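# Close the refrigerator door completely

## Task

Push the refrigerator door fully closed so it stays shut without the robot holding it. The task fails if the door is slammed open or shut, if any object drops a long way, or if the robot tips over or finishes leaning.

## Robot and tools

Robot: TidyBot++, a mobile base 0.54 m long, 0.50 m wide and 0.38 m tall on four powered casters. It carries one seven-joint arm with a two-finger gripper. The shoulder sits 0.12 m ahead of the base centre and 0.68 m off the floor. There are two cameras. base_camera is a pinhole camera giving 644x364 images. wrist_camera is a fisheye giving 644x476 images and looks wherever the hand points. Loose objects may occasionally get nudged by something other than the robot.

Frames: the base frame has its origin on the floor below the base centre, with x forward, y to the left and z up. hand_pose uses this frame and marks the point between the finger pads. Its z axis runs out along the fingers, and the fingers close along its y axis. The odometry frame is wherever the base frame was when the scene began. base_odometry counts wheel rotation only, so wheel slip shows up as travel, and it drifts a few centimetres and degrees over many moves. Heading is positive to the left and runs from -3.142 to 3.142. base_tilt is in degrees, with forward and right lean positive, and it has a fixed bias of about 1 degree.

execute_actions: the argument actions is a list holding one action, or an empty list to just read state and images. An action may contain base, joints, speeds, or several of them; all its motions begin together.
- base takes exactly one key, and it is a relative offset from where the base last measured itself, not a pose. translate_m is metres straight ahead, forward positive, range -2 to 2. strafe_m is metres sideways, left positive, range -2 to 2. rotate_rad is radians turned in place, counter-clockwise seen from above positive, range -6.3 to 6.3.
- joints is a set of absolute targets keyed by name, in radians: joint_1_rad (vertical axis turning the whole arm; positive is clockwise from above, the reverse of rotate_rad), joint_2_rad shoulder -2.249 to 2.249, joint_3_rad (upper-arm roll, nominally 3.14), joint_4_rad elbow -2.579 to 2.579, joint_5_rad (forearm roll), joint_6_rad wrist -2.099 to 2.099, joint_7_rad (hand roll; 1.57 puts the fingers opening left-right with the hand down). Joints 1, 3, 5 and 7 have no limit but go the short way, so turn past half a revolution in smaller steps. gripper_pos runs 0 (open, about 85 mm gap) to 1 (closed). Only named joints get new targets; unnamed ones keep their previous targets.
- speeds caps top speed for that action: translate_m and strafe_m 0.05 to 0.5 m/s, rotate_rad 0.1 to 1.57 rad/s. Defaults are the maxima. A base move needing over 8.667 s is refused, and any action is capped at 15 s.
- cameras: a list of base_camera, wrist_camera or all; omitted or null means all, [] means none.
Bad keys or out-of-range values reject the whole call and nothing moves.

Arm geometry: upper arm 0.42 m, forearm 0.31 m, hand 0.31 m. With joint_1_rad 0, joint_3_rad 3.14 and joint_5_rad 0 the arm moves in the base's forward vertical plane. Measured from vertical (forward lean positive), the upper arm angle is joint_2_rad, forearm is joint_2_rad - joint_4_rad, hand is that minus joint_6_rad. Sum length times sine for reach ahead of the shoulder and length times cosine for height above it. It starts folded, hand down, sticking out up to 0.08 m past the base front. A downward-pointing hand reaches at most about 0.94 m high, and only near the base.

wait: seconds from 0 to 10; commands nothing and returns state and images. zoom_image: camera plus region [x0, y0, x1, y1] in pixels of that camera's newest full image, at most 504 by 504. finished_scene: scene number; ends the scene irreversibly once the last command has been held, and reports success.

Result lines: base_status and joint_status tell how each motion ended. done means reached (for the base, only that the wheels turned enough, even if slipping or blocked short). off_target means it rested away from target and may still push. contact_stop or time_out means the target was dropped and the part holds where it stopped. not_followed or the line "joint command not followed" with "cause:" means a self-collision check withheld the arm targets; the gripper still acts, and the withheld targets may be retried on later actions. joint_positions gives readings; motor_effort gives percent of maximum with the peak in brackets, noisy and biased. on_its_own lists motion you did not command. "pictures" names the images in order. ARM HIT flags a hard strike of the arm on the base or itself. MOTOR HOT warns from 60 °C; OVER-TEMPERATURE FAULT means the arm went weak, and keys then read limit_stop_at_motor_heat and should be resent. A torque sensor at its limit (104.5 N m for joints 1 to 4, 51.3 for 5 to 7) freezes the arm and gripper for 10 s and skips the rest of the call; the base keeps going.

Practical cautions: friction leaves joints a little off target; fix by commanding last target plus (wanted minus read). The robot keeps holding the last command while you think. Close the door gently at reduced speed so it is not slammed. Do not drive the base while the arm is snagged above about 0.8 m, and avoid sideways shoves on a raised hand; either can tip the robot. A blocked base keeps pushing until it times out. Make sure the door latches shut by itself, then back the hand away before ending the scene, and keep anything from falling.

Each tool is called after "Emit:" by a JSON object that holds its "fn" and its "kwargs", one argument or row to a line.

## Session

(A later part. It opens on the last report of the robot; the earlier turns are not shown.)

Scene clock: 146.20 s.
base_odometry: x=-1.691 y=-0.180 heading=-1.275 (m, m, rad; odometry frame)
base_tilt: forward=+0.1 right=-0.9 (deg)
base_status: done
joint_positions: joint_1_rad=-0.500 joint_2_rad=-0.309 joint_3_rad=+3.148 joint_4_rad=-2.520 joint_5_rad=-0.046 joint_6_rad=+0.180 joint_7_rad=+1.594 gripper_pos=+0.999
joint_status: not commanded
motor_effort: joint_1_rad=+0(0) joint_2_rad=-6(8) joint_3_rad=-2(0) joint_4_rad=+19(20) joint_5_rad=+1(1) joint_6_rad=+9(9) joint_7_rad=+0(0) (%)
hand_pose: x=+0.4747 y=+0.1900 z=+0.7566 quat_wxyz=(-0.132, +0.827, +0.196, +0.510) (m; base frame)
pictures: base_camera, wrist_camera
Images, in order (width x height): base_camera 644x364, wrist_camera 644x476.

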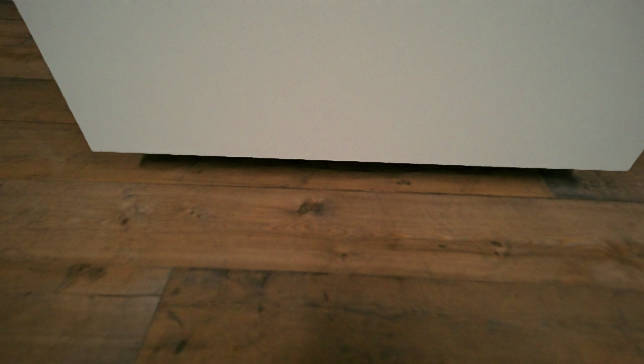

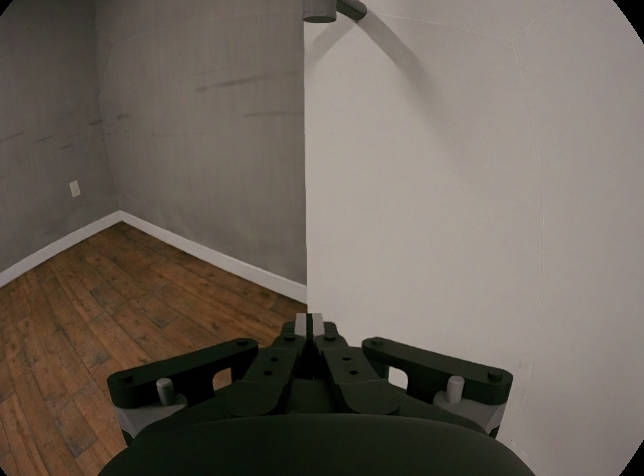

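Emit:
{"fn": "execute_actions", "kwargs": {
  "actions": [
    {"joints":{"joint_1_rad":-0.15,"joint_6_rad":0.5},"speeds":{}}
  ]
}}

Emit:
{"fn": "execute_actions", "kwargs": {
  "actions": [
    {"base":{"translate_m":0.06},"speeds":{"translate_m":0.05}}
  ]
}}

action 0: "speeds" must be an object that gives a speed for at least one key that is commanded beside it, as in {"translate_m": 0.5}; or leave "speeds" out

Scene clock: 149.10 s.
base_odometry: x=-1.673 y=-0.237 heading=-1.275 (m, m, rad; odometry frame)
base_tilt: forward=+0.1 right=-1.0 (deg)
base_status: done
joint_positions: joint_1_rad=-0.500 joint_2_rad=-0.309 joint_3_rad=+3.148 joint_4_rad=-2.520 joint_5_rad=-0.046 joint_6_rad=+0.180 joint_7_rad=+1.594 gripper_pos=+0.999
joint_status: not commanded
motor_effort: joint_1_rad=+0(0) joint_2_rad=-6(8) joint_3_rad=-1(0) joint_4_rad=+19(19) joint_5_rad=+1(1) joint_6_rad=+9(9) joint_7_rad=+0(0) (%)
hand_pose: x=+0.4747 y=+0.1900 z=+0.7566 quat_wxyz=(-0.132, +0.827, +0.196, +0.510) (m; base frame)
pictures: base_camera, wrist_camera
Images, in order (width x height): base_camera 644x364, wrist_camera 644x476.

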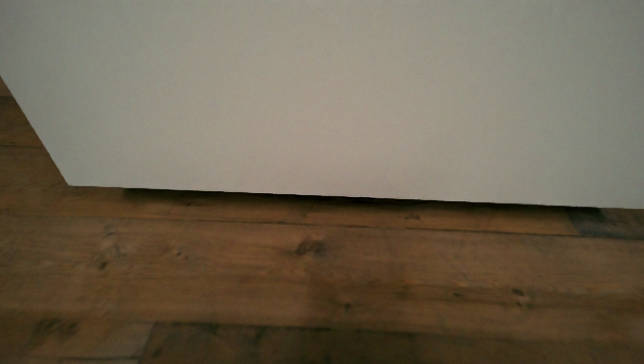

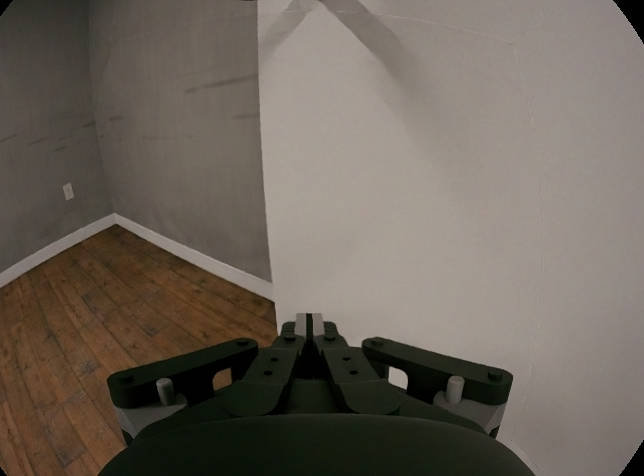

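Emit:
{"fn": "execute_actions", "kwargs": {
  "actions": [
    {"base":{"translate_m":0.1},"speeds":{"translate_m":0.05}}
  ]
}}

Scene clock: 152.00 s.
base_odometry: x=-1.644 y=-0.332 heading=-1.275 (m, m, rad; odometry frame)
base_tilt: forward=+0.1 right=-0.9 (deg)
base_status: done
joint_positions: joint_1_rad=-0.556 joint_2_rad=-0.366 joint_3_rad=+3.088 joint_4_rad=-2.568 joint_5_rad=-0.046 joint_6_rad=+0.120 joint_7_rad=+1.594 gripper_pos=+0.999
joint_status: not commanded
motor_effort: joint_1_rad=+12(15) joint_2_rad=+5(10) joint_3_rad=+10(14) joint_4_rad=+28(31) joint_5_rad=-1(1) joint_6_rad=+22(25) joint_7_rad=+0(1) (%)
hand_pose: x=+0.4261 y=+0.2136 z=+0.7365 quat_wxyz=(-0.146, +0.826, +0.251, +0.484) (m; base frame)
pictures: base_camera, wrist_camera
Images, in order (width x height): base_camera 644x364, wrist_camera 644x476.

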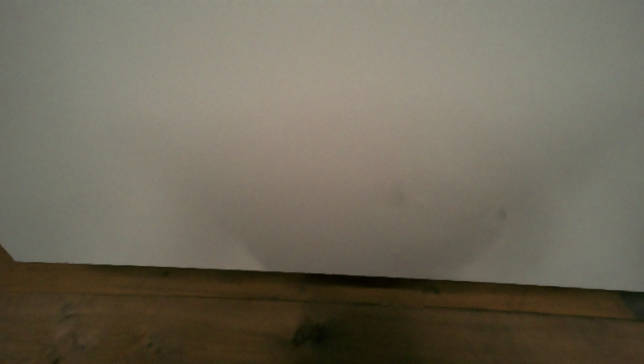

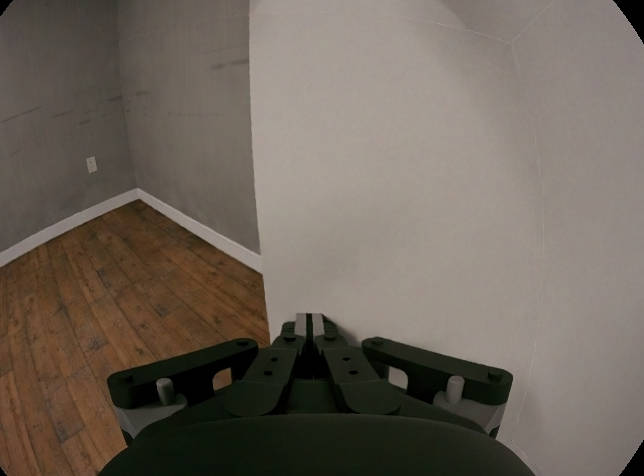

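Door is firm: shut. Back off.

Emit:
{"fn": "execute_actions", "kwargs": {
  "actions": [
    {"base":{"translate_m":-0.2}}
  ],
  "cameras": []
}}

Emit:
{"fn": "finished_scene", "kwargs": {
  "scene": 1
}}

Scene clock: 154.30 s.
base_odometry: x=-1.703 y=-0.140 heading=-1.275 (m, m, rad; odometry frame)
base_tilt: forward=+0.1 right=-0.9 (deg)
base_status: done
joint_positions: joint_1_rad=-0.507 joint_2_rad=-0.306 joint_3_rad=+3.143 joint_4_rad=-2.520 joint_5_rad=-0.046 joint_6_rad=+0.182 joint_7_rad=+1.594 gripper_pos=+0.999
joint_status: not commanded
motor_effort: joint_1_rad=+0(12) joint_2_rad=-7(9) joint_3_rad=-2(10) joint_4_rad=+18(28) joint_5_rad=+1(1) joint_6_rad=+9(19) joint_7_rad=+0(0) (%)
hand_pose: x=+0.4728 y=+0.1940 z=+0.7558 quat_wxyz=(-0.134, +0.826, +0.201, +0.509) (m; base frame)
pictures: none
No camera images: the call's "cameras" was empty. Leave "cameras" out to get every camera's image.

The scene is finished: the task was done.


## Next scene

The same job, from a new start.

Emit:
{"fn": "execute_actions", "kwargs": {
  "actions": []
}}

Scene clock: 0.00 s.
base_odometry: x=+0.000 y=+0.000 heading=+0.000 (m, m, rad; odometry frame)
base_tilt: forward=+0.2 right=-0.8 (deg)
base_status: not commanded
joint_positions: joint_1_rad=-0.013 joint_2_rad=-0.341 joint_3_rad=+3.149 joint_4_rad=-2.530 joint_5_rad=+0.040 joint_6_rad=-0.879 joint_7_rad=+1.569 gripper_pos=+0.000
joint_status: not commanded
motor_effort: joint_1_rad=+0 joint_2_rad=-2 joint_3_rad=-1 joint_4_rad=+14 joint_5_rad=+1 joint_6_rad=+2 joint_7_rad=+0 (%)
hand_pose: x=+0.2576 y=-0.0073 z=+0.5859 quat_wxyz=(+0.015, +0.999, +0.014, +0.037) (m; base frame)
pictures: base_camera, wrist_camera
Images, in order (width x height): base_camera 644x364, wrist_camera 644x476.

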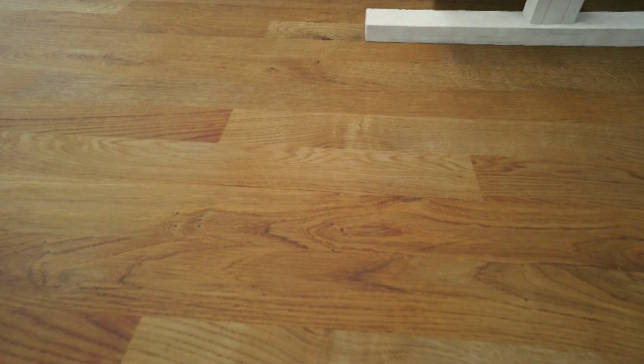

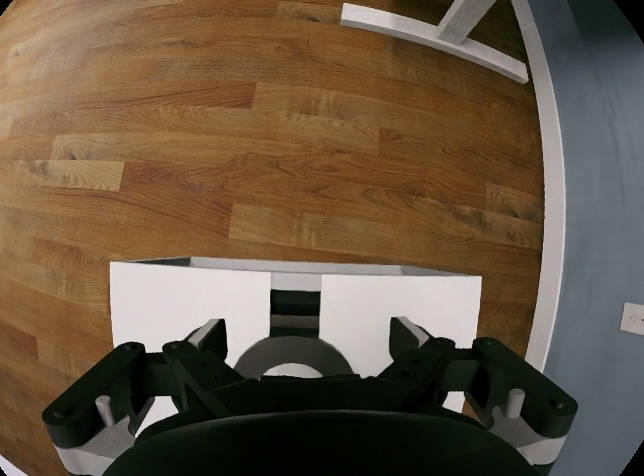

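Emit:
{"fn": "execute_actions", "kwargs": {
  "actions": [
    {"base":{"rotate_rad":1.7},"joints":{"joint_6_rad":0.5}}
  ]
}}

Scene clock: 2.73 s.
base_odometry: x=+0.000 y=+0.000 heading=+1.700 (m, m, rad; odometry frame)
base_tilt: forward=+0.2 right=-0.9 (deg)
base_status: done
joint_positions: joint_1_rad=-0.013 joint_2_rad=-0.341 joint_3_rad=+3.149 joint_4_rad=-2.528 joint_5_rad=+0.040 joint_6_rad=+0.499 joint_7_rad=+1.569 gripper_pos=+0.000
joint_status: all done
motor_effort: joint_1_rad=+0(1) joint_2_rad=-6(7) joint_3_rad=-1(0) joint_4_rad=+19(19) joint_5_rad=+1(1) joint_6_rad=+9(10) joint_7_rad=+0(0) (%)
hand_pose: x=+0.5440 y=+0.0095 z=+0.8601 quat_wxyz=(+0.001, +0.747, +0.020, +0.664) (m; base frame)
pictures: base_camera, wrist_camera
Images, in order (width x height): base_camera 644x364, wrist_camera 644x476.

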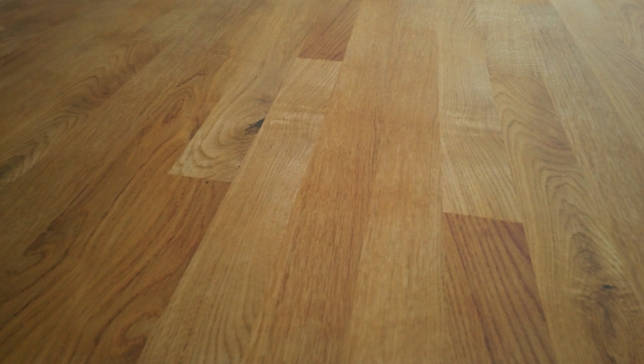

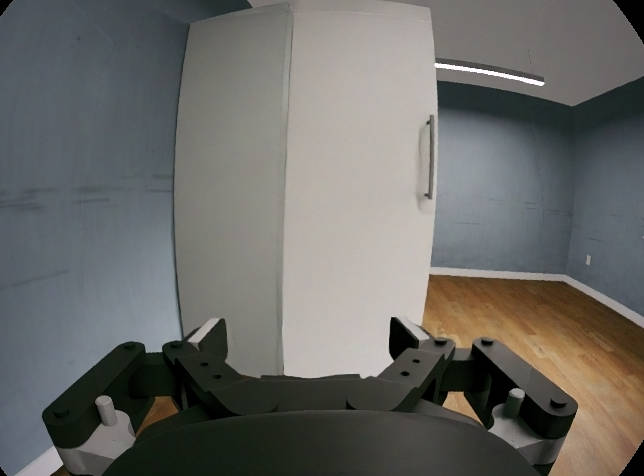

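Emit:
{"fn": "execute_actions", "kwargs": {
  "actions": [
    {"base":{"rotate_rad":-0.14}}
  ],
  "cameras": []
}}

Emit:
{"fn": "execute_actions", "kwargs": {
  "actions": [
    {"base":{"strafe_m":-1.0},"joints":{"joint_1_rad":-0.7,"joint_6_rad":0.2}}
  ]
}}

Emit:
{"fn": "execute_actions", "kwargs": {
  "actions": [
    {"base":{"translate_m":1.5}}
  ]
}}

Scene clock: 4.73 s.
base_odometry: x=+0.000 y=+0.000 heading=+1.560 (m, m, rad; odometry frame)
base_tilt: forward=+0.0 right=-0.9 (deg)
base_status: done
joint_positions: joint_1_rad=-0.013 joint_2_rad=-0.341 joint_3_rad=+3.149 joint_4_rad=-2.528 joint_5_rad=+0.040 joint_6_rad=+0.499 joint_7_rad=+1.569 gripper_pos=+0.000
joint_status: not commanded
motor_effort: joint_1_rad=+0(1) joint_2_rad=-6(6) joint_3_rad=+0(0) joint_4_rad=+19(19) joint_5_rad=+1(1) joint_6_rad=+10(9) joint_7_rad=+0(0) (%)
hand_pose: x=+0.5440 y=+0.0094 z=+0.8601 quat_wxyz=(+0.001, +0.747, +0.020, +0.664) (m; base frame)
pictures: none
No camera images: the call's "cameras" was empty. Leave "cameras" out to get every camera's image.

Scene clock: 10.73 s.
base_odometry: x=+0.997 y=-0.014 heading=+1.556 (m, m, rad; odometry frame)
base_tilt: forward=+0.2 right=-0.9 (deg)
base_status: strafe_m time_out (by the wheels' count: -0.997 of -1.000)
joint_positions: joint_1_rad=-0.689 joint_2_rad=-0.344 joint_3_rad=+3.154 joint_4_rad=-2.528 joint_5_rad=+0.040 joint_6_rad=+0.209 joint_7_rad=+1.569 gripper_pos=+0.000
joint_status: all done
motor_effort: joint_1_rad=+0(8) joint_2_rad=-6(20) joint_3_rad=-1(10) joint_4_rad=+19(27) joint_5_rad=+1(1) joint_6_rad=+9(12) joint_7_rad=+0(0) (%)
hand_pose: x=+0.4295 y=+0.2544 z=+0.7746 quat_wxyz=(-0.178, +0.781, +0.293, +0.521) (m; base frame)
pictures: base_camera, wrist_camera
Images, in order (width x height): base_camera 644x364, wrist_camera 644x476.

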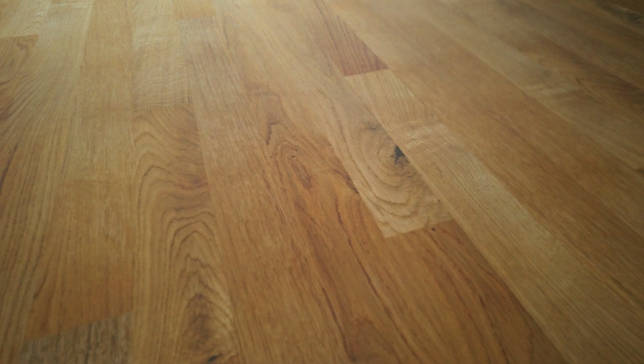

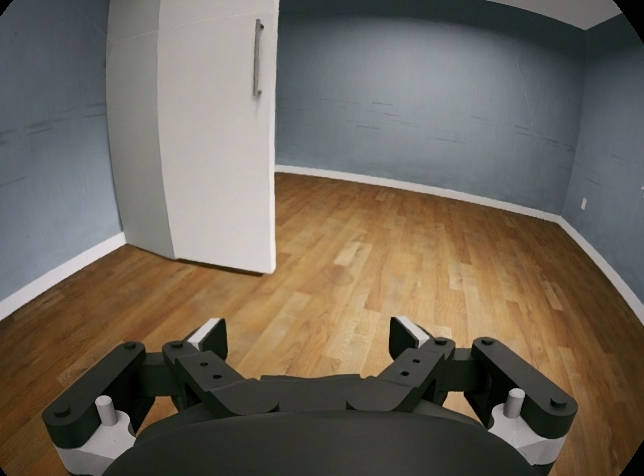

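not run: a stop came earlier in this reply.

Emit:
{"fn": "execute_actions", "kwargs": {
  "actions": [
    {"base":{"translate_m":2.0},"joints":{"joint_1_rad":-1.9}}
  ]
}}

Scene clock: 16.73 s.
base_odometry: x=+1.027 y=+1.986 heading=+1.557 (m, m, rad; odometry frame)
base_tilt: forward=+0.2 right=-0.9 (deg)
base_status: done
joint_positions: joint_1_rad=-1.880 joint_2_rad=-0.344 joint_3_rad=+3.153 joint_4_rad=-2.528 joint_5_rad=+0.040 joint_6_rad=+0.209 joint_7_rad=+1.569 gripper_pos=+0.000
joint_status: all done
motor_effort: joint_1_rad=+0(1) joint_2_rad=-6(10) joint_3_rad=-1(2) joint_4_rad=+19(20) joint_5_rad=+1(1) joint_6_rad=+9(9) joint_7_rad=+0(0) (%)
hand_pose: x=-0.0023 y=+0.3826 z=+0.7744 quat_wxyz=(-0.440, +0.482, +0.681, +0.331) (m; base frame)
pictures: base_camera, wrist_camera
Images, in order (width x height): base_camera 644x364, wrist_camera 644x476.

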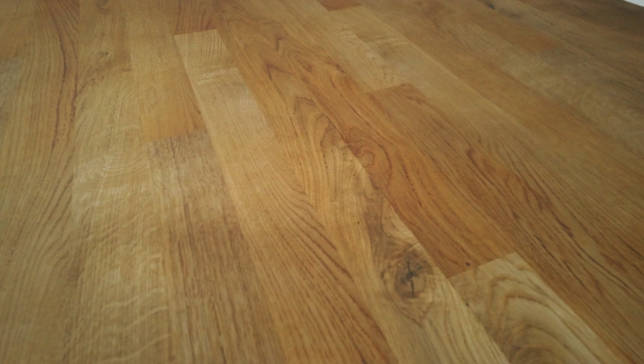

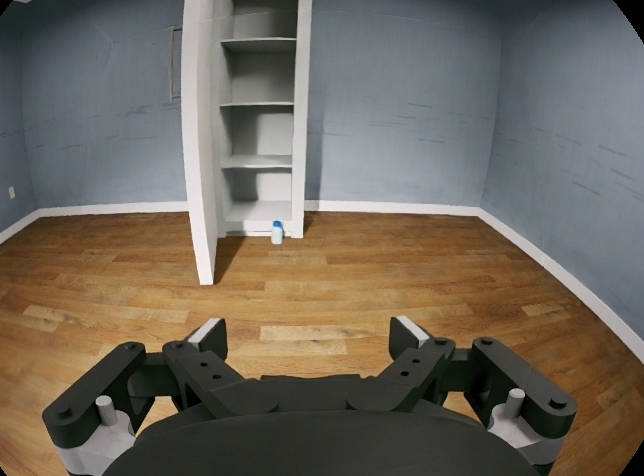

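Emit:
{"fn": "execute_actions", "kwargs": {
  "actions": [
    {"base":{"rotate_rad":1.88},"joints":{"joint_1_rad":-0.34,"joint_2_rad":0.845,"joint_4_rad":-1.66,"joint_6_rad":-0.64,"joint_7_rad":1.25}}
  ],
  "cameras": []
}}

Emit:
{"fn": "execute_actions", "kwargs": {
  "actions": [
    {"base":{"translate_m":1.2}}
  ]
}}

Scene clock: 20.97 s.
base_odometry: x=+1.027 y=+1.986 heading=-2.847 (m, m, rad; odometry frame)
base_tilt: forward=+0.2 right=-0.9 (deg)
base_status: done
joint_positions: joint_1_rad=-0.348 joint_2_rad=+0.835 joint_3_rad=+3.153 joint_4_rad=-1.672 joint_5_rad=+0.040 joint_6_rad=-0.615 joint_7_rad=+1.272 gripper_pos=+0.000
joint_status: all done
motor_effort: joint_1_rad=+0(3) joint_2_rad=-35(36) joint_3_rad=-2(4) joint_4_rad=+9(20) joint_5_rad=+1(1) joint_6_rad=+1(9) joint_7_rad=+0(1) (%)
hand_pose: x=+0.5973 y=+0.1604 z=+0.3998 quat_wxyz=(+0.012, +0.999, +0.037, +0.014) (m; base frame)
pictures: none
No camera images: the call's "cameras" was empty. Leave "cameras" out to get every camera's image.

Scene clock: 24.70 s.
base_odometry: x=-0.121 y=+1.637 heading=-2.847 (m, m, rad; odometry frame)
base_tilt: forward=+0.1 right=-0.9 (deg)
base_status: done
joint_positions: joint_1_rad=-0.348 joint_2_rad=+0.835 joint_3_rad=+3.153 joint_4_rad=-1.665 joint_5_rad=+0.040 joint_6_rad=-0.619 joint_7_rad=+1.272 gripper_pos=+0.000
joint_status: not commanded
motor_effort: joint_1_rad=+0(1) joint_2_rad=-35(37) joint_3_rad=-2(3) joint_4_rad=+10(11) joint_5_rad=+1(1) joint_6_rad=+1(1) joint_7_rad=+0(0) (%)
hand_pose: x=+0.6000 y=+0.1613 z=+0.4010 quat_wxyz=(+0.012, +0.999, +0.037, +0.016) (m; base frame)
pictures: base_camera, wrist_camera
Images, in order (width x height): base_camera 644x364, wrist_camera 644x476.

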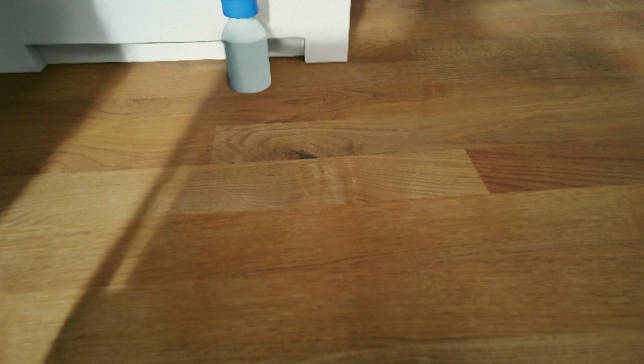

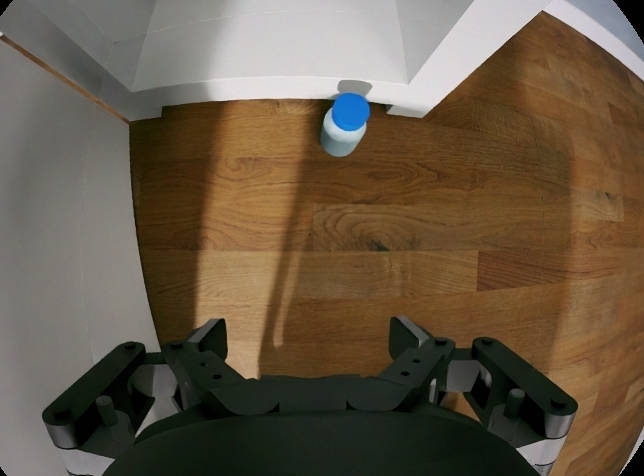

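Emit:
{"fn": "execute_actions", "kwargs": {
  "actions": [
    {"base":{"strafe_m":-0.045}}
  ],
  "cameras": []
}}

Emit:
{"fn": "execute_actions", "kwargs": {
  "actions": [
    {"base":{"translate_m":0.22},"joints":{"joint_2_rad":1.12,"joint_4_rad":-1.59,"joint_6_rad":-0.43}}
  ]
}}

Scene clock: 26.53 s.
base_odometry: x=-0.134 y=+1.680 heading=-2.846 (m, m, rad; odometry frame)
base_tilt: forward=+0.1 right=-0.8 (deg)
base_status: done
joint_positions: joint_1_rad=-0.339 joint_2_rad=+0.835 joint_3_rad=+3.153 joint_4_rad=-1.665 joint_5_rad=+0.040 joint_6_rad=-0.619 joint_7_rad=+1.272 gripper_pos=+0.000
joint_status: not commanded
motor_effort: joint_1_rad=+0(4) joint_2_rad=-35(35) joint_3_rad=-2(3) joint_4_rad=+9(10) joint_5_rad=+1(2) joint_6_rad=+1(1) joint_7_rad=+0(0) (%)
hand_pose: x=+0.6014 y=+0.1573 z=+0.4010 quat_wxyz=(+0.012, +0.999, +0.033, +0.016) (m; base frame)
pictures: none
No camera images: the call's "cameras" was empty. Leave "cameras" out to get every camera's image.

Scene clock: 28.20 s.
base_odometry: x=-0.345 y=+1.616 heading=-2.847 (m, m, rad; odometry frame)
base_tilt: forward=+0.1 right=-1.0 (deg)
base_status: done
joint_positions: joint_1_rad=-0.339 joint_2_rad=+1.119 joint_3_rad=+3.153 joint_4_rad=-1.596 joint_5_rad=+0.040 joint_6_rad=-0.451 joint_7_rad=+1.272 gripper_pos=+0.000
joint_status: all done
motor_effort: joint_1_rad=+0(2) joint_2_rad=-36(39) joint_3_rad=-2(3) joint_4_rad=+6(12) joint_5_rad=+1(1) joint_6_rad=+0(0) joint_7_rad=+0(0) (%)
hand_pose: x=+0.5948 y=+0.1563 z=+0.2680 quat_wxyz=(+0.017, +0.999, +0.036, -0.008) (m; base frame)
pictures: base_camera, wrist_camera
Images, in order (width x height): base_camera 644x364, wrist_camera 644x476.

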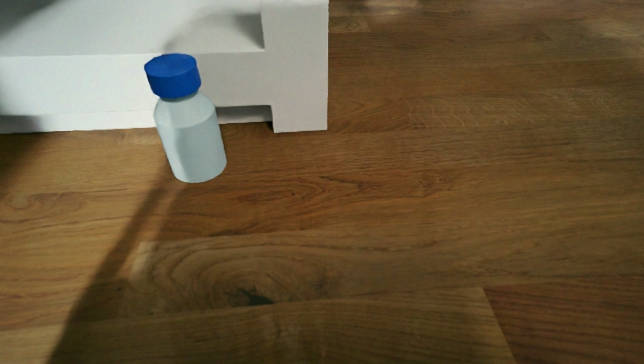

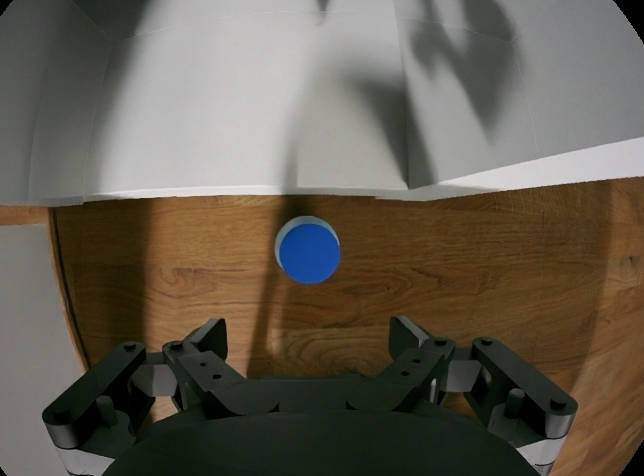

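Emit:
{"fn": "execute_actions", "kwargs": {
  "actions": [
    {"base":{"translate_m":0.025}}
  ],
  "cameras": []
}}

Emit:
{"fn": "execute_actions", "kwargs": {
  "actions": [
    {"joints":{"joint_2_rad":1.52,"joint_4_rad":-1.36,"joint_6_rad":-0.23}}
  ]
}}

Scene clock: 29.53 s.
base_odometry: x=-0.369 y=+1.609 heading=-2.847 (m, m, rad; odometry frame)
base_tilt: forward=+0.2 right=-1.0 (deg)
base_status: done
joint_positions: joint_1_rad=-0.339 joint_2_rad=+1.119 joint_3_rad=+3.153 joint_4_rad=-1.590 joint_5_rad=+0.040 joint_6_rad=-0.451 joint_7_rad=+1.272 gripper_pos=+0.000
joint_status: not commanded
motor_effort: joint_1_rad=+0(3) joint_2_rad=-38(38) joint_3_rad=-2(3) joint_4_rad=+6(7) joint_5_rad=+1(2) joint_6_rad=+0(0) joint_7_rad=+0(0) (%)
hand_pose: x=+0.5985 y=+0.1576 z=+0.2688 quat_wxyz=(+0.016, +0.999, +0.036, -0.005) (m; base frame)
pictures: none
No camera images: the call's "cameras" was empty. Leave "cameras" out to get every camera's image.

Scene clock: 31.20 s.
base_odometry: x=-0.369 y=+1.609 heading=-2.847 (m, m, rad; odometry frame)
base_tilt: forward=+0.1 right=-0.9 (deg)
base_status: not commanded
joint_positions: joint_1_rad=-0.339 joint_2_rad=+1.508 joint_3_rad=+3.153 joint_4_rad=-1.371 joint_5_rad=+0.040 joint_6_rad=-0.256 joint_7_rad=+1.272 gripper_pos=+0.000
joint_status: all done
motor_effort: joint_1_rad=-1(3) joint_2_rad=-37(41) joint_3_rad=-3(6) joint_4_rad=+3(5) joint_5_rad=+1(1) joint_6_rad=+1(1) joint_7_rad=+0(0) (%)
hand_pose: x=+0.5967 y=+0.1590 z=+0.0932 quat_wxyz=(+0.010, +0.999, +0.039, +0.006) (m; base frame)
pictures: base_camera, wrist_camera
Images, in order (width x height): base_camera 644x364, wrist_camera 644x476.

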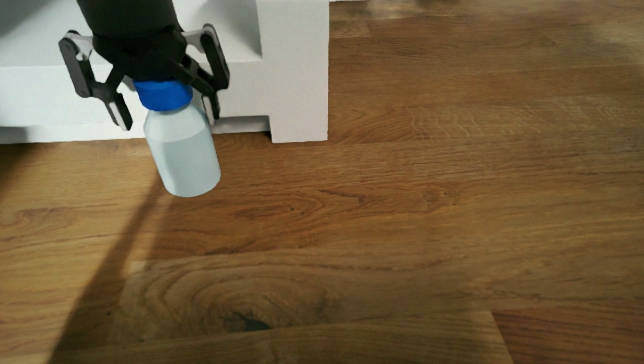

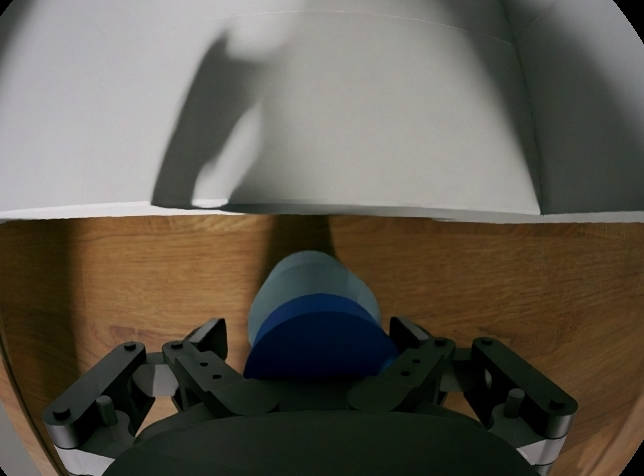

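Emit:
{"fn": "execute_actions", "kwargs": {
  "actions": [
    {"joints":{"gripper_pos":1}}
  ],
  "cameras": []
}}

Emit:
{"fn": "execute_actions", "kwargs": {
  "actions": [
    {"joints":{"joint_2_rad":1.4,"joint_4_rad":-1.41,"joint_6_rad":-0.29}}
  ],
  "cameras": []
}}

Emit:
{"fn": "execute_actions", "kwargs": {
  "actions": [
    {"base":{"translate_m":-0.8}}
  ],
  "cameras": ["base_camera"]
}}

Emit:
{"fn": "execute_actions", "kwargs": {
  "actions": [
    {"joints":{"joint_1_rad":1.2}}
  ],
  "cameras": []
}}

Emit:
{"fn": "execute_actions", "kwargs": {
  "actions": [
    {"joints":{"joint_2_rad":1.46}}
  ],
  "cameras": []
}}

Emit:
{"fn": "execute_actions", "kwargs": {
  "actions": [
    {"joints":{"gripper_pos":0}}
  ],
  "cameras": ["wrist_camera"]
}}

Scene clock: 33.60 s.
base_odometry: x=-0.369 y=+1.609 heading=-2.847 (m, m, rad; odometry frame)
base_tilt: forward=+0.2 right=-1.0 (deg)
base_status: not commanded
joint_positions: joint_1_rad=-0.339 joint_2_rad=+1.470 joint_3_rad=+3.152 joint_4_rad=-1.358 joint_5_rad=+0.040 joint_6_rad=-0.249 joint_7_rad=+1.272 gripper_pos=+0.423
joint_status: gripper_pos off_target (ended at +0.423, target +1.000)
motor_effort: joint_1_rad=-1(4) joint_2_rad=-31(37) joint_3_rad=-2(2) joint_4_rad=+6(11) joint_5_rad=+1(1) joint_6_rad=+4(11) joint_7_rad=+0(1) (%)
hand_pose: x=+0.6266 y=+0.1708 z=+0.1144 quat_wxyz=(+0.000, +0.999, +0.039, +0.034) (m; base frame)
pictures: none
No camera images: the call's "cameras" was empty. Leave "cameras" out to get every camera's image.

Scene clock: 34.87 s.
base_odometry: x=-0.369 y=+1.609 heading=-2.847 (m, m, rad; odometry frame)
base_tilt: forward=+0.2 right=-0.9 (deg)
base_status: not commanded
joint_positions: joint_1_rad=-0.339 joint_2_rad=+1.434 joint_3_rad=+3.152 joint_4_rad=-1.409 joint_5_rad=+0.040 joint_6_rad=-0.269 joint_7_rad=+1.272 gripper_pos=+0.423
joint_status: all done
motor_effort: joint_1_rad=+0(1) joint_2_rad=-42(43) joint_3_rad=-2(2) joint_4_rad=+5(6) joint_5_rad=+1(2) joint_6_rad=+1(4) joint_7_rad=+0(0) (%)
hand_pose: x=+0.6104 y=+0.1648 z=+0.1273 quat_wxyz=(+0.006, +0.999, +0.039, +0.017) (m; base frame)
pictures: none
No camera images: the call's "cameras" was empty. Leave "cameras" out to get every camera's image.

Scene clock: 37.90 s.
base_odometry: x=+0.397 y=+1.842 heading=-2.847 (m, m, rad; odometry frame)
base_tilt: forward=+0.2 right=-1.0 (deg)
base_status: done
joint_positions: joint_1_rad=-0.340 joint_2_rad=+1.427 joint_3_rad=+3.151 joint_4_rad=-1.412 joint_5_rad=+0.040 joint_6_rad=-0.270 joint_7_rad=+1.272 gripper_pos=+0.423
joint_status: not commanded
motor_effort: joint_1_rad=-1(4) joint_2_rad=-43(43) joint_3_rad=-3(3) joint_4_rad=+6(7) joint_5_rad=+1(1) joint_6_rad=+1(1) joint_7_rad=+0(0) (%)
hand_pose: x=+0.6121 y=+0.1656 z=+0.1308 quat_wxyz=(+0.005, +0.999, +0.039, +0.019) (m; base frame)
pictures: base_camera
Images, in order (width x height): base_camera 644x364.

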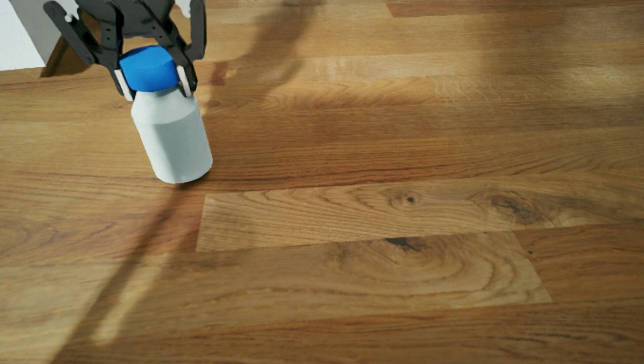

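Scene clock: 40.67 s.
base_odometry: x=+0.397 y=+1.842 heading=-2.847 (m, m, rad; odometry frame)
base_tilt: forward=+0.0 right=-0.9 (deg)
base_status: not commanded
joint_positions: joint_1_rad=+1.190 joint_2_rad=+1.427 joint_3_rad=+3.153 joint_4_rad=-1.412 joint_5_rad=+0.040 joint_6_rad=-0.270 joint_7_rad=+1.272 gripper_pos=+0.423
joint_status: all done
motor_effort: joint_1_rad=+0(4) joint_2_rad=-42(42) joint_3_rad=-2(4) joint_4_rad=+5(5) joint_5_rad=+1(1) joint_6_rad=+1(0) joint_7_rad=+0(0) (%)
hand_pose: x=+0.3041 y=-0.4863 z=+0.1310 quat_wxyz=(+0.017, +0.748, -0.664, +0.010) (m; base frame)
pictures: none
No camera images: the call's "cameras" was empty. Leave "cameras" out to get every camera's image.

Scene clock: 41.67 s.
base_odometry: x=+0.397 y=+1.842 heading=-2.847 (m, m, rad; odometry frame)
base_tilt: forward=+0.2 right=-0.8 (deg)
base_status: not commanded
joint_positions: joint_1_rad=+1.190 joint_2_rad=+1.457 joint_3_rad=+3.152 joint_4_rad=-1.412 joint_5_rad=+0.040 joint_6_rad=-0.274 joint_7_rad=+1.272 gripper_pos=+0.423
joint_status: all done
motor_effort: joint_1_rad=-1(2) joint_2_rad=-38(42) joint_3_rad=-3(1) joint_4_rad=+3(8) joint_5_rad=+1(2) joint_6_rad=+0(4) joint_7_rad=+0(0) (%)
hand_pose: x=+0.2977 y=-0.4695 z=+0.1157 quat_wxyz=(+0.009, +0.748, -0.664, -0.005) (m; base frame)
pictures: none
No camera images: the call's "cameras" was empty. Leave "cameras" out to get every camera's image.

Scene clock: 42.77 s.
base_odometry: x=+0.397 y=+1.842 heading=-2.847 (m, m, rad; odometry frame)
base_tilt: forward=+0.1 right=-0.9 (deg)
base_status: not commanded
joint_positions: joint_1_rad=+1.190 joint_2_rad=+1.457 joint_3_rad=+3.152 joint_4_rad=-1.412 joint_5_rad=+0.040 joint_6_rad=-0.274 joint_7_rad=+1.272 gripper_pos=+0.000
joint_status: all done
motor_effort: joint_1_rad=+0(0) joint_2_rad=-38(41) joint_3_rad=-2(2) joint_4_rad=+3(4) joint_5_rad=+1(1) joint_6_rad=+1(0) joint_7_rad=+0(0) (%)
hand_pose: x=+0.2976 y=-0.4692 z=+0.1154 quat_wxyz=(+0.009, +0.748, -0.664, -0.006) (m; base frame)
pictures: wrist_camera
Images, in order (width x height): wrist_camera 644x476.

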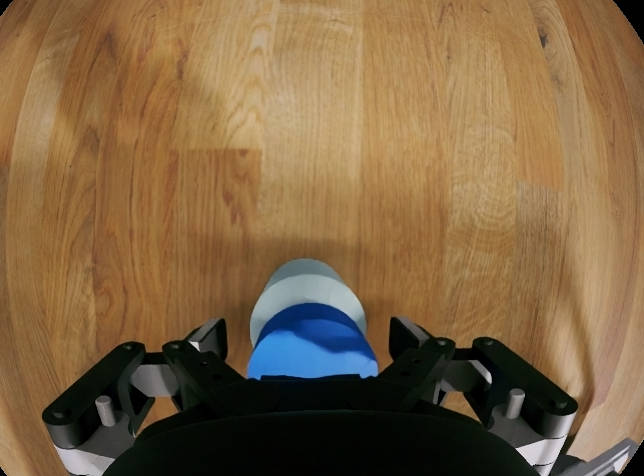

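Emit:
{"fn": "execute_actions", "kwargs": {
  "actions": [
    {"joints":{"joint_2_rad":0.845,"joint_4_rad":-1.66,"joint_6_rad":-0.64}}
  ],
  "cameras": []
}}

Emit:
{"fn": "execute_actions", "kwargs": {
  "actions": [
    {"base":{"strafe_m":1.0},"joints":{"joint_1_rad":0.5,"joint_2_rad":-0.31,"joint_4_rad":-2.52,"joint_6_rad":0.2,"joint_7_rad":1.57,"gripper_pos":1}}
  ],
  "cameras": []
}}

Emit:
{"fn": "execute_actions", "kwargs": {
  "actions": [
    {"base":{"translate_m":0.6}}
  ]
}}

Scene clock: 45.80 s.
base_odometry: x=+0.397 y=+1.842 heading=-2.847 (m, m, rad; odometry frame)
base_tilt: forward=+0.1 right=-0.9 (deg)
base_status: not commanded
joint_positions: joint_1_rad=+1.190 joint_2_rad=+0.855 joint_3_rad=+3.152 joint_4_rad=-1.649 joint_5_rad=+0.040 joint_6_rad=-0.616 joint_7_rad=+1.272 gripper_pos=+0.000
joint_status: all done
motor_effort: joint_1_rad=+0(0) joint_2_rad=-35(41) joint_3_rad=-1(2) joint_4_rad=+9(10) joint_5_rad=+1(1) joint_6_rad=+1(1) joint_7_rad=+0(0) (%)
hand_pose: x=+0.2981 y=-0.4789 z=+0.3940 quat_wxyz=(+0.019, +0.744, -0.668, +0.002) (m; base frame)
pictures: none
No camera images: the call's "cameras" was empty. Leave "cameras" out to get every camera's image.

Scene clock: 49.17 s.
base_odometry: x=+0.688 y=+0.885 heading=-2.847 (m, m, rad; odometry frame)
base_tilt: forward=+0.1 right=-1.0 (deg)
base_status: done
joint_positions: joint_1_rad=+0.520 joint_2_rad=-0.303 joint_3_rad=+3.152 joint_4_rad=-2.512 joint_5_rad=+0.040 joint_6_rad=+0.175 joint_7_rad=+1.548 gripper_pos=+0.999
joint_status: all done
motor_effort: joint_1_rad=+0(3) joint_2_rad=-7(37) joint_3_rad=-2(3) joint_4_rad=+18(19) joint_5_rad=+1(1) joint_6_rad=+9(8) joint_7_rad=+0(0) (%)
hand_pose: x=+0.4707 y=-0.2022 z=+0.7570 quat_wxyz=(+0.138, +0.823, -0.215, +0.507) (m; base frame)
pictures: none
No camera images: the call's "cameras" was empty. Leave "cameras" out to get every camera's image.

Scene clock: 51.70 s.
base_odometry: x=+0.113 y=+0.710 heading=-2.846 (m, m, rad; odometry frame)
base_tilt: forward=+0.2 right=-0.9 (deg)
base_status: done
joint_positions: joint_1_rad=+0.520 joint_2_rad=-0.303 joint_3_rad=+3.152 joint_4_rad=-2.512 joint_5_rad=+0.040 joint_6_rad=+0.176 joint_7_rad=+1.548 gripper_pos=+0.999
joint_status: not commanded
motor_effort: joint_1_rad=+0(1) joint_2_rad=-6(8) joint_3_rad=-1(0) joint_4_rad=+18(19) joint_5_rad=+1(1) joint_6_rad=+8(9) joint_7_rad=+0(0) (%)
hand_pose: x=+0.4707 y=-0.2021 z=+0.7572 quat_wxyz=(+0.138, +0.823, -0.215, +0.508) (m; base frame)
pictures: base_camera, wrist_camera
Images, in order (width x height): base_camera 644x364, wrist_camera 644x476.

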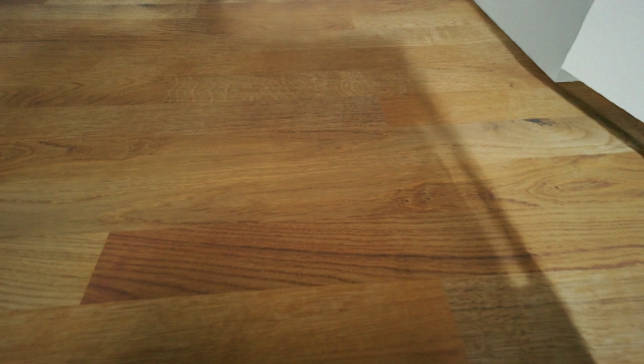

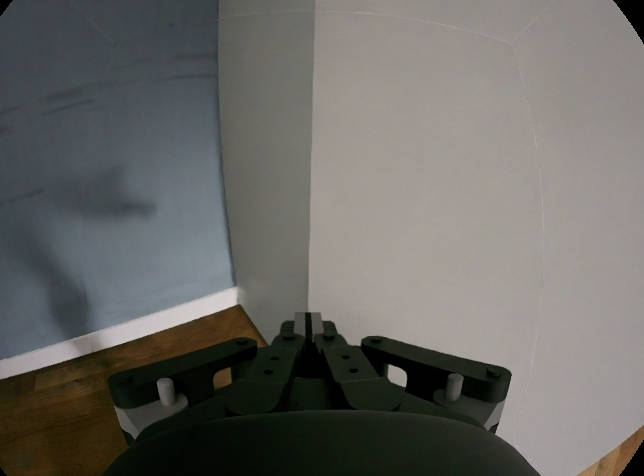

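Emit:
{"fn": "execute_actions", "kwargs": {
  "actions": [
    {"base":{"strafe_m":-0.75},"speeds":{"strafe_m":0.1}}
  ]
}}

Scene clock: 60.63 s.
base_odometry: x=-0.105 y=+1.428 heading=-2.846 (m, m, rad; odometry frame)
base_tilt: forward=+0.1 right=-0.9 (deg)
base_status: done
joint_positions: joint_1_rad=+0.499 joint_2_rad=-0.310 joint_3_rad=+3.145 joint_4_rad=-2.521 joint_5_rad=+0.040 joint_6_rad=+0.176 joint_7_rad=+1.548 gripper_pos=+0.999
joint_status: not commanded
motor_effort: joint_1_rad=+0(6) joint_2_rad=-6(7) joint_3_rad=-1(4) joint_4_rad=+18(23) joint_5_rad=+1(0) joint_6_rad=+9(11) joint_7_rad=+0(0) (%)
hand_pose: x=+0.4732 y=-0.1908 z=+0.7554 quat_wxyz=(+0.132, +0.826, -0.203, +0.509) (m; base frame)
pictures: base_camera, wrist_camera
Images, in order (width x height): base_camera 644x364, wrist_camera 644x476.

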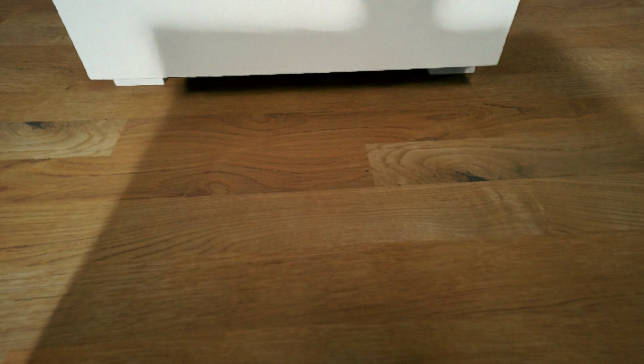

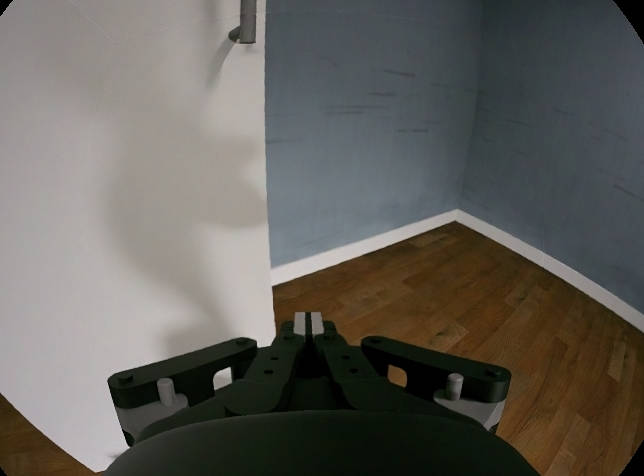

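Emit:
{"fn": "execute_actions", "kwargs": {
  "actions": [
    {"base":{"translate_m":0.28},"joints":{"joint_1_rad":0.0},"speeds":{"translate_m":0.1}}
  ]
}}

Scene clock: 67.03 s.
base_odometry: x=-0.370 y=+1.347 heading=-2.847 (m, m, rad; odometry frame)
base_tilt: forward=+0.0 right=-0.9 (deg)
base_status: translate_m time_out (by the wheels' count: +0.277 of +0.280)
joint_positions: joint_1_rad=+0.017 joint_2_rad=-0.419 joint_3_rad=+3.146 joint_4_rad=-2.568 joint_5_rad=+0.040 joint_6_rad=+0.114 joint_7_rad=+1.549 gripper_pos=+0.999
joint_status: all done
motor_effort: joint_1_rad=+0(3) joint_2_rad=+18(18) joint_3_rad=-1(1) joint_4_rad=+28(34) joint_5_rad=+1(0) joint_6_rad=+18(27) joint_7_rad=+0(0) (%)
hand_pose: x=+0.4893 y=-0.0054 z=+0.7547 quat_wxyz=(+0.008, +0.851, -0.001, +0.525) (m; base frame)
pictures: base_camera, wrist_camera
Images, in order (width x height): base_camera 644x364, wrist_camera 644x476.

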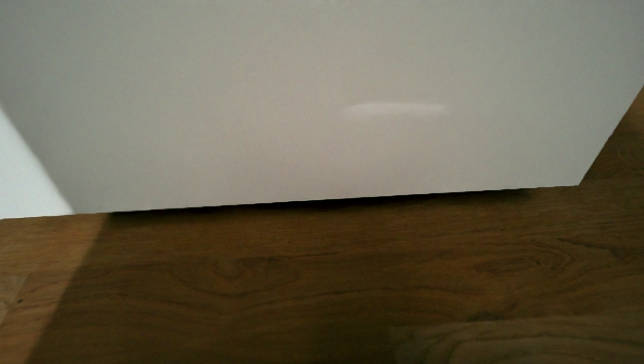

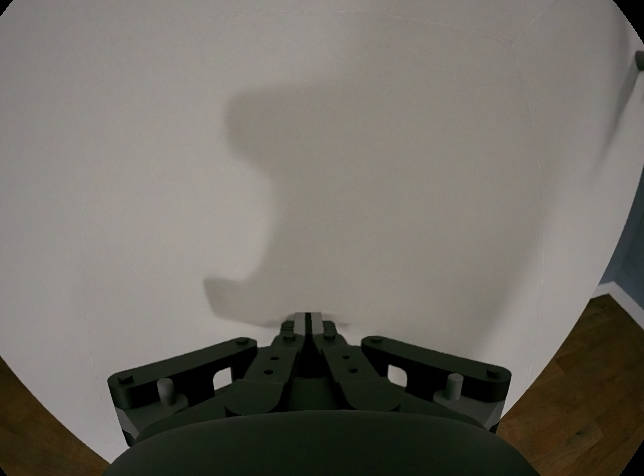

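Door is firm against the push.

Emit:
{"fn": "execute_actions", "kwargs": {
  "actions": [
    {"base":{"translate_m":-0.2}}
  ],
  "cameras": ["base_camera"]
}}

Emit:
{"fn": "finished_scene", "kwargs": {
  "scene": 2
}}

Scene clock: 69.10 s.
base_odometry: x=-0.178 y=+1.405 heading=-2.846 (m, m, rad; odometry frame)
base_tilt: forward=+0.1 right=-1.0 (deg)
base_status: done
joint_positions: joint_1_rad=+0.015 joint_2_rad=-0.303 joint_3_rad=+3.148 joint_4_rad=-2.518 joint_5_rad=+0.040 joint_6_rad=+0.178 joint_7_rad=+1.549 gripper_pos=+0.999
joint_status: not commanded
motor_effort: joint_1_rad=+0(3) joint_2_rad=-7(18) joint_3_rad=-1(3) joint_4_rad=+18(28) joint_5_rad=+1(2) joint_6_rad=+8(17) joint_7_rad=+0(0) (%)
hand_pose: x=+0.5231 y=-0.0050 z=+0.7549 quat_wxyz=(+0.006, +0.851, +0.000, +0.525) (m; base frame)
pictures: base_camera
Images, in order (width x height): base_camera 644x364.

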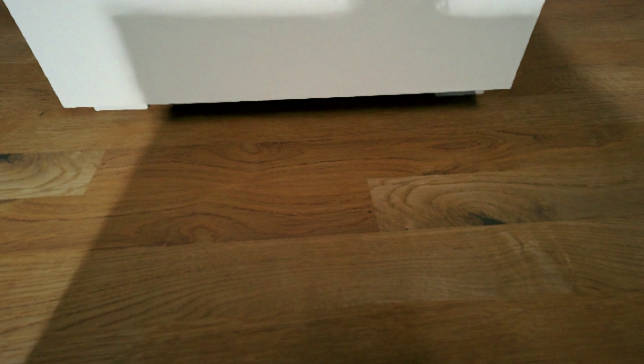

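The scene is finished: the task was done.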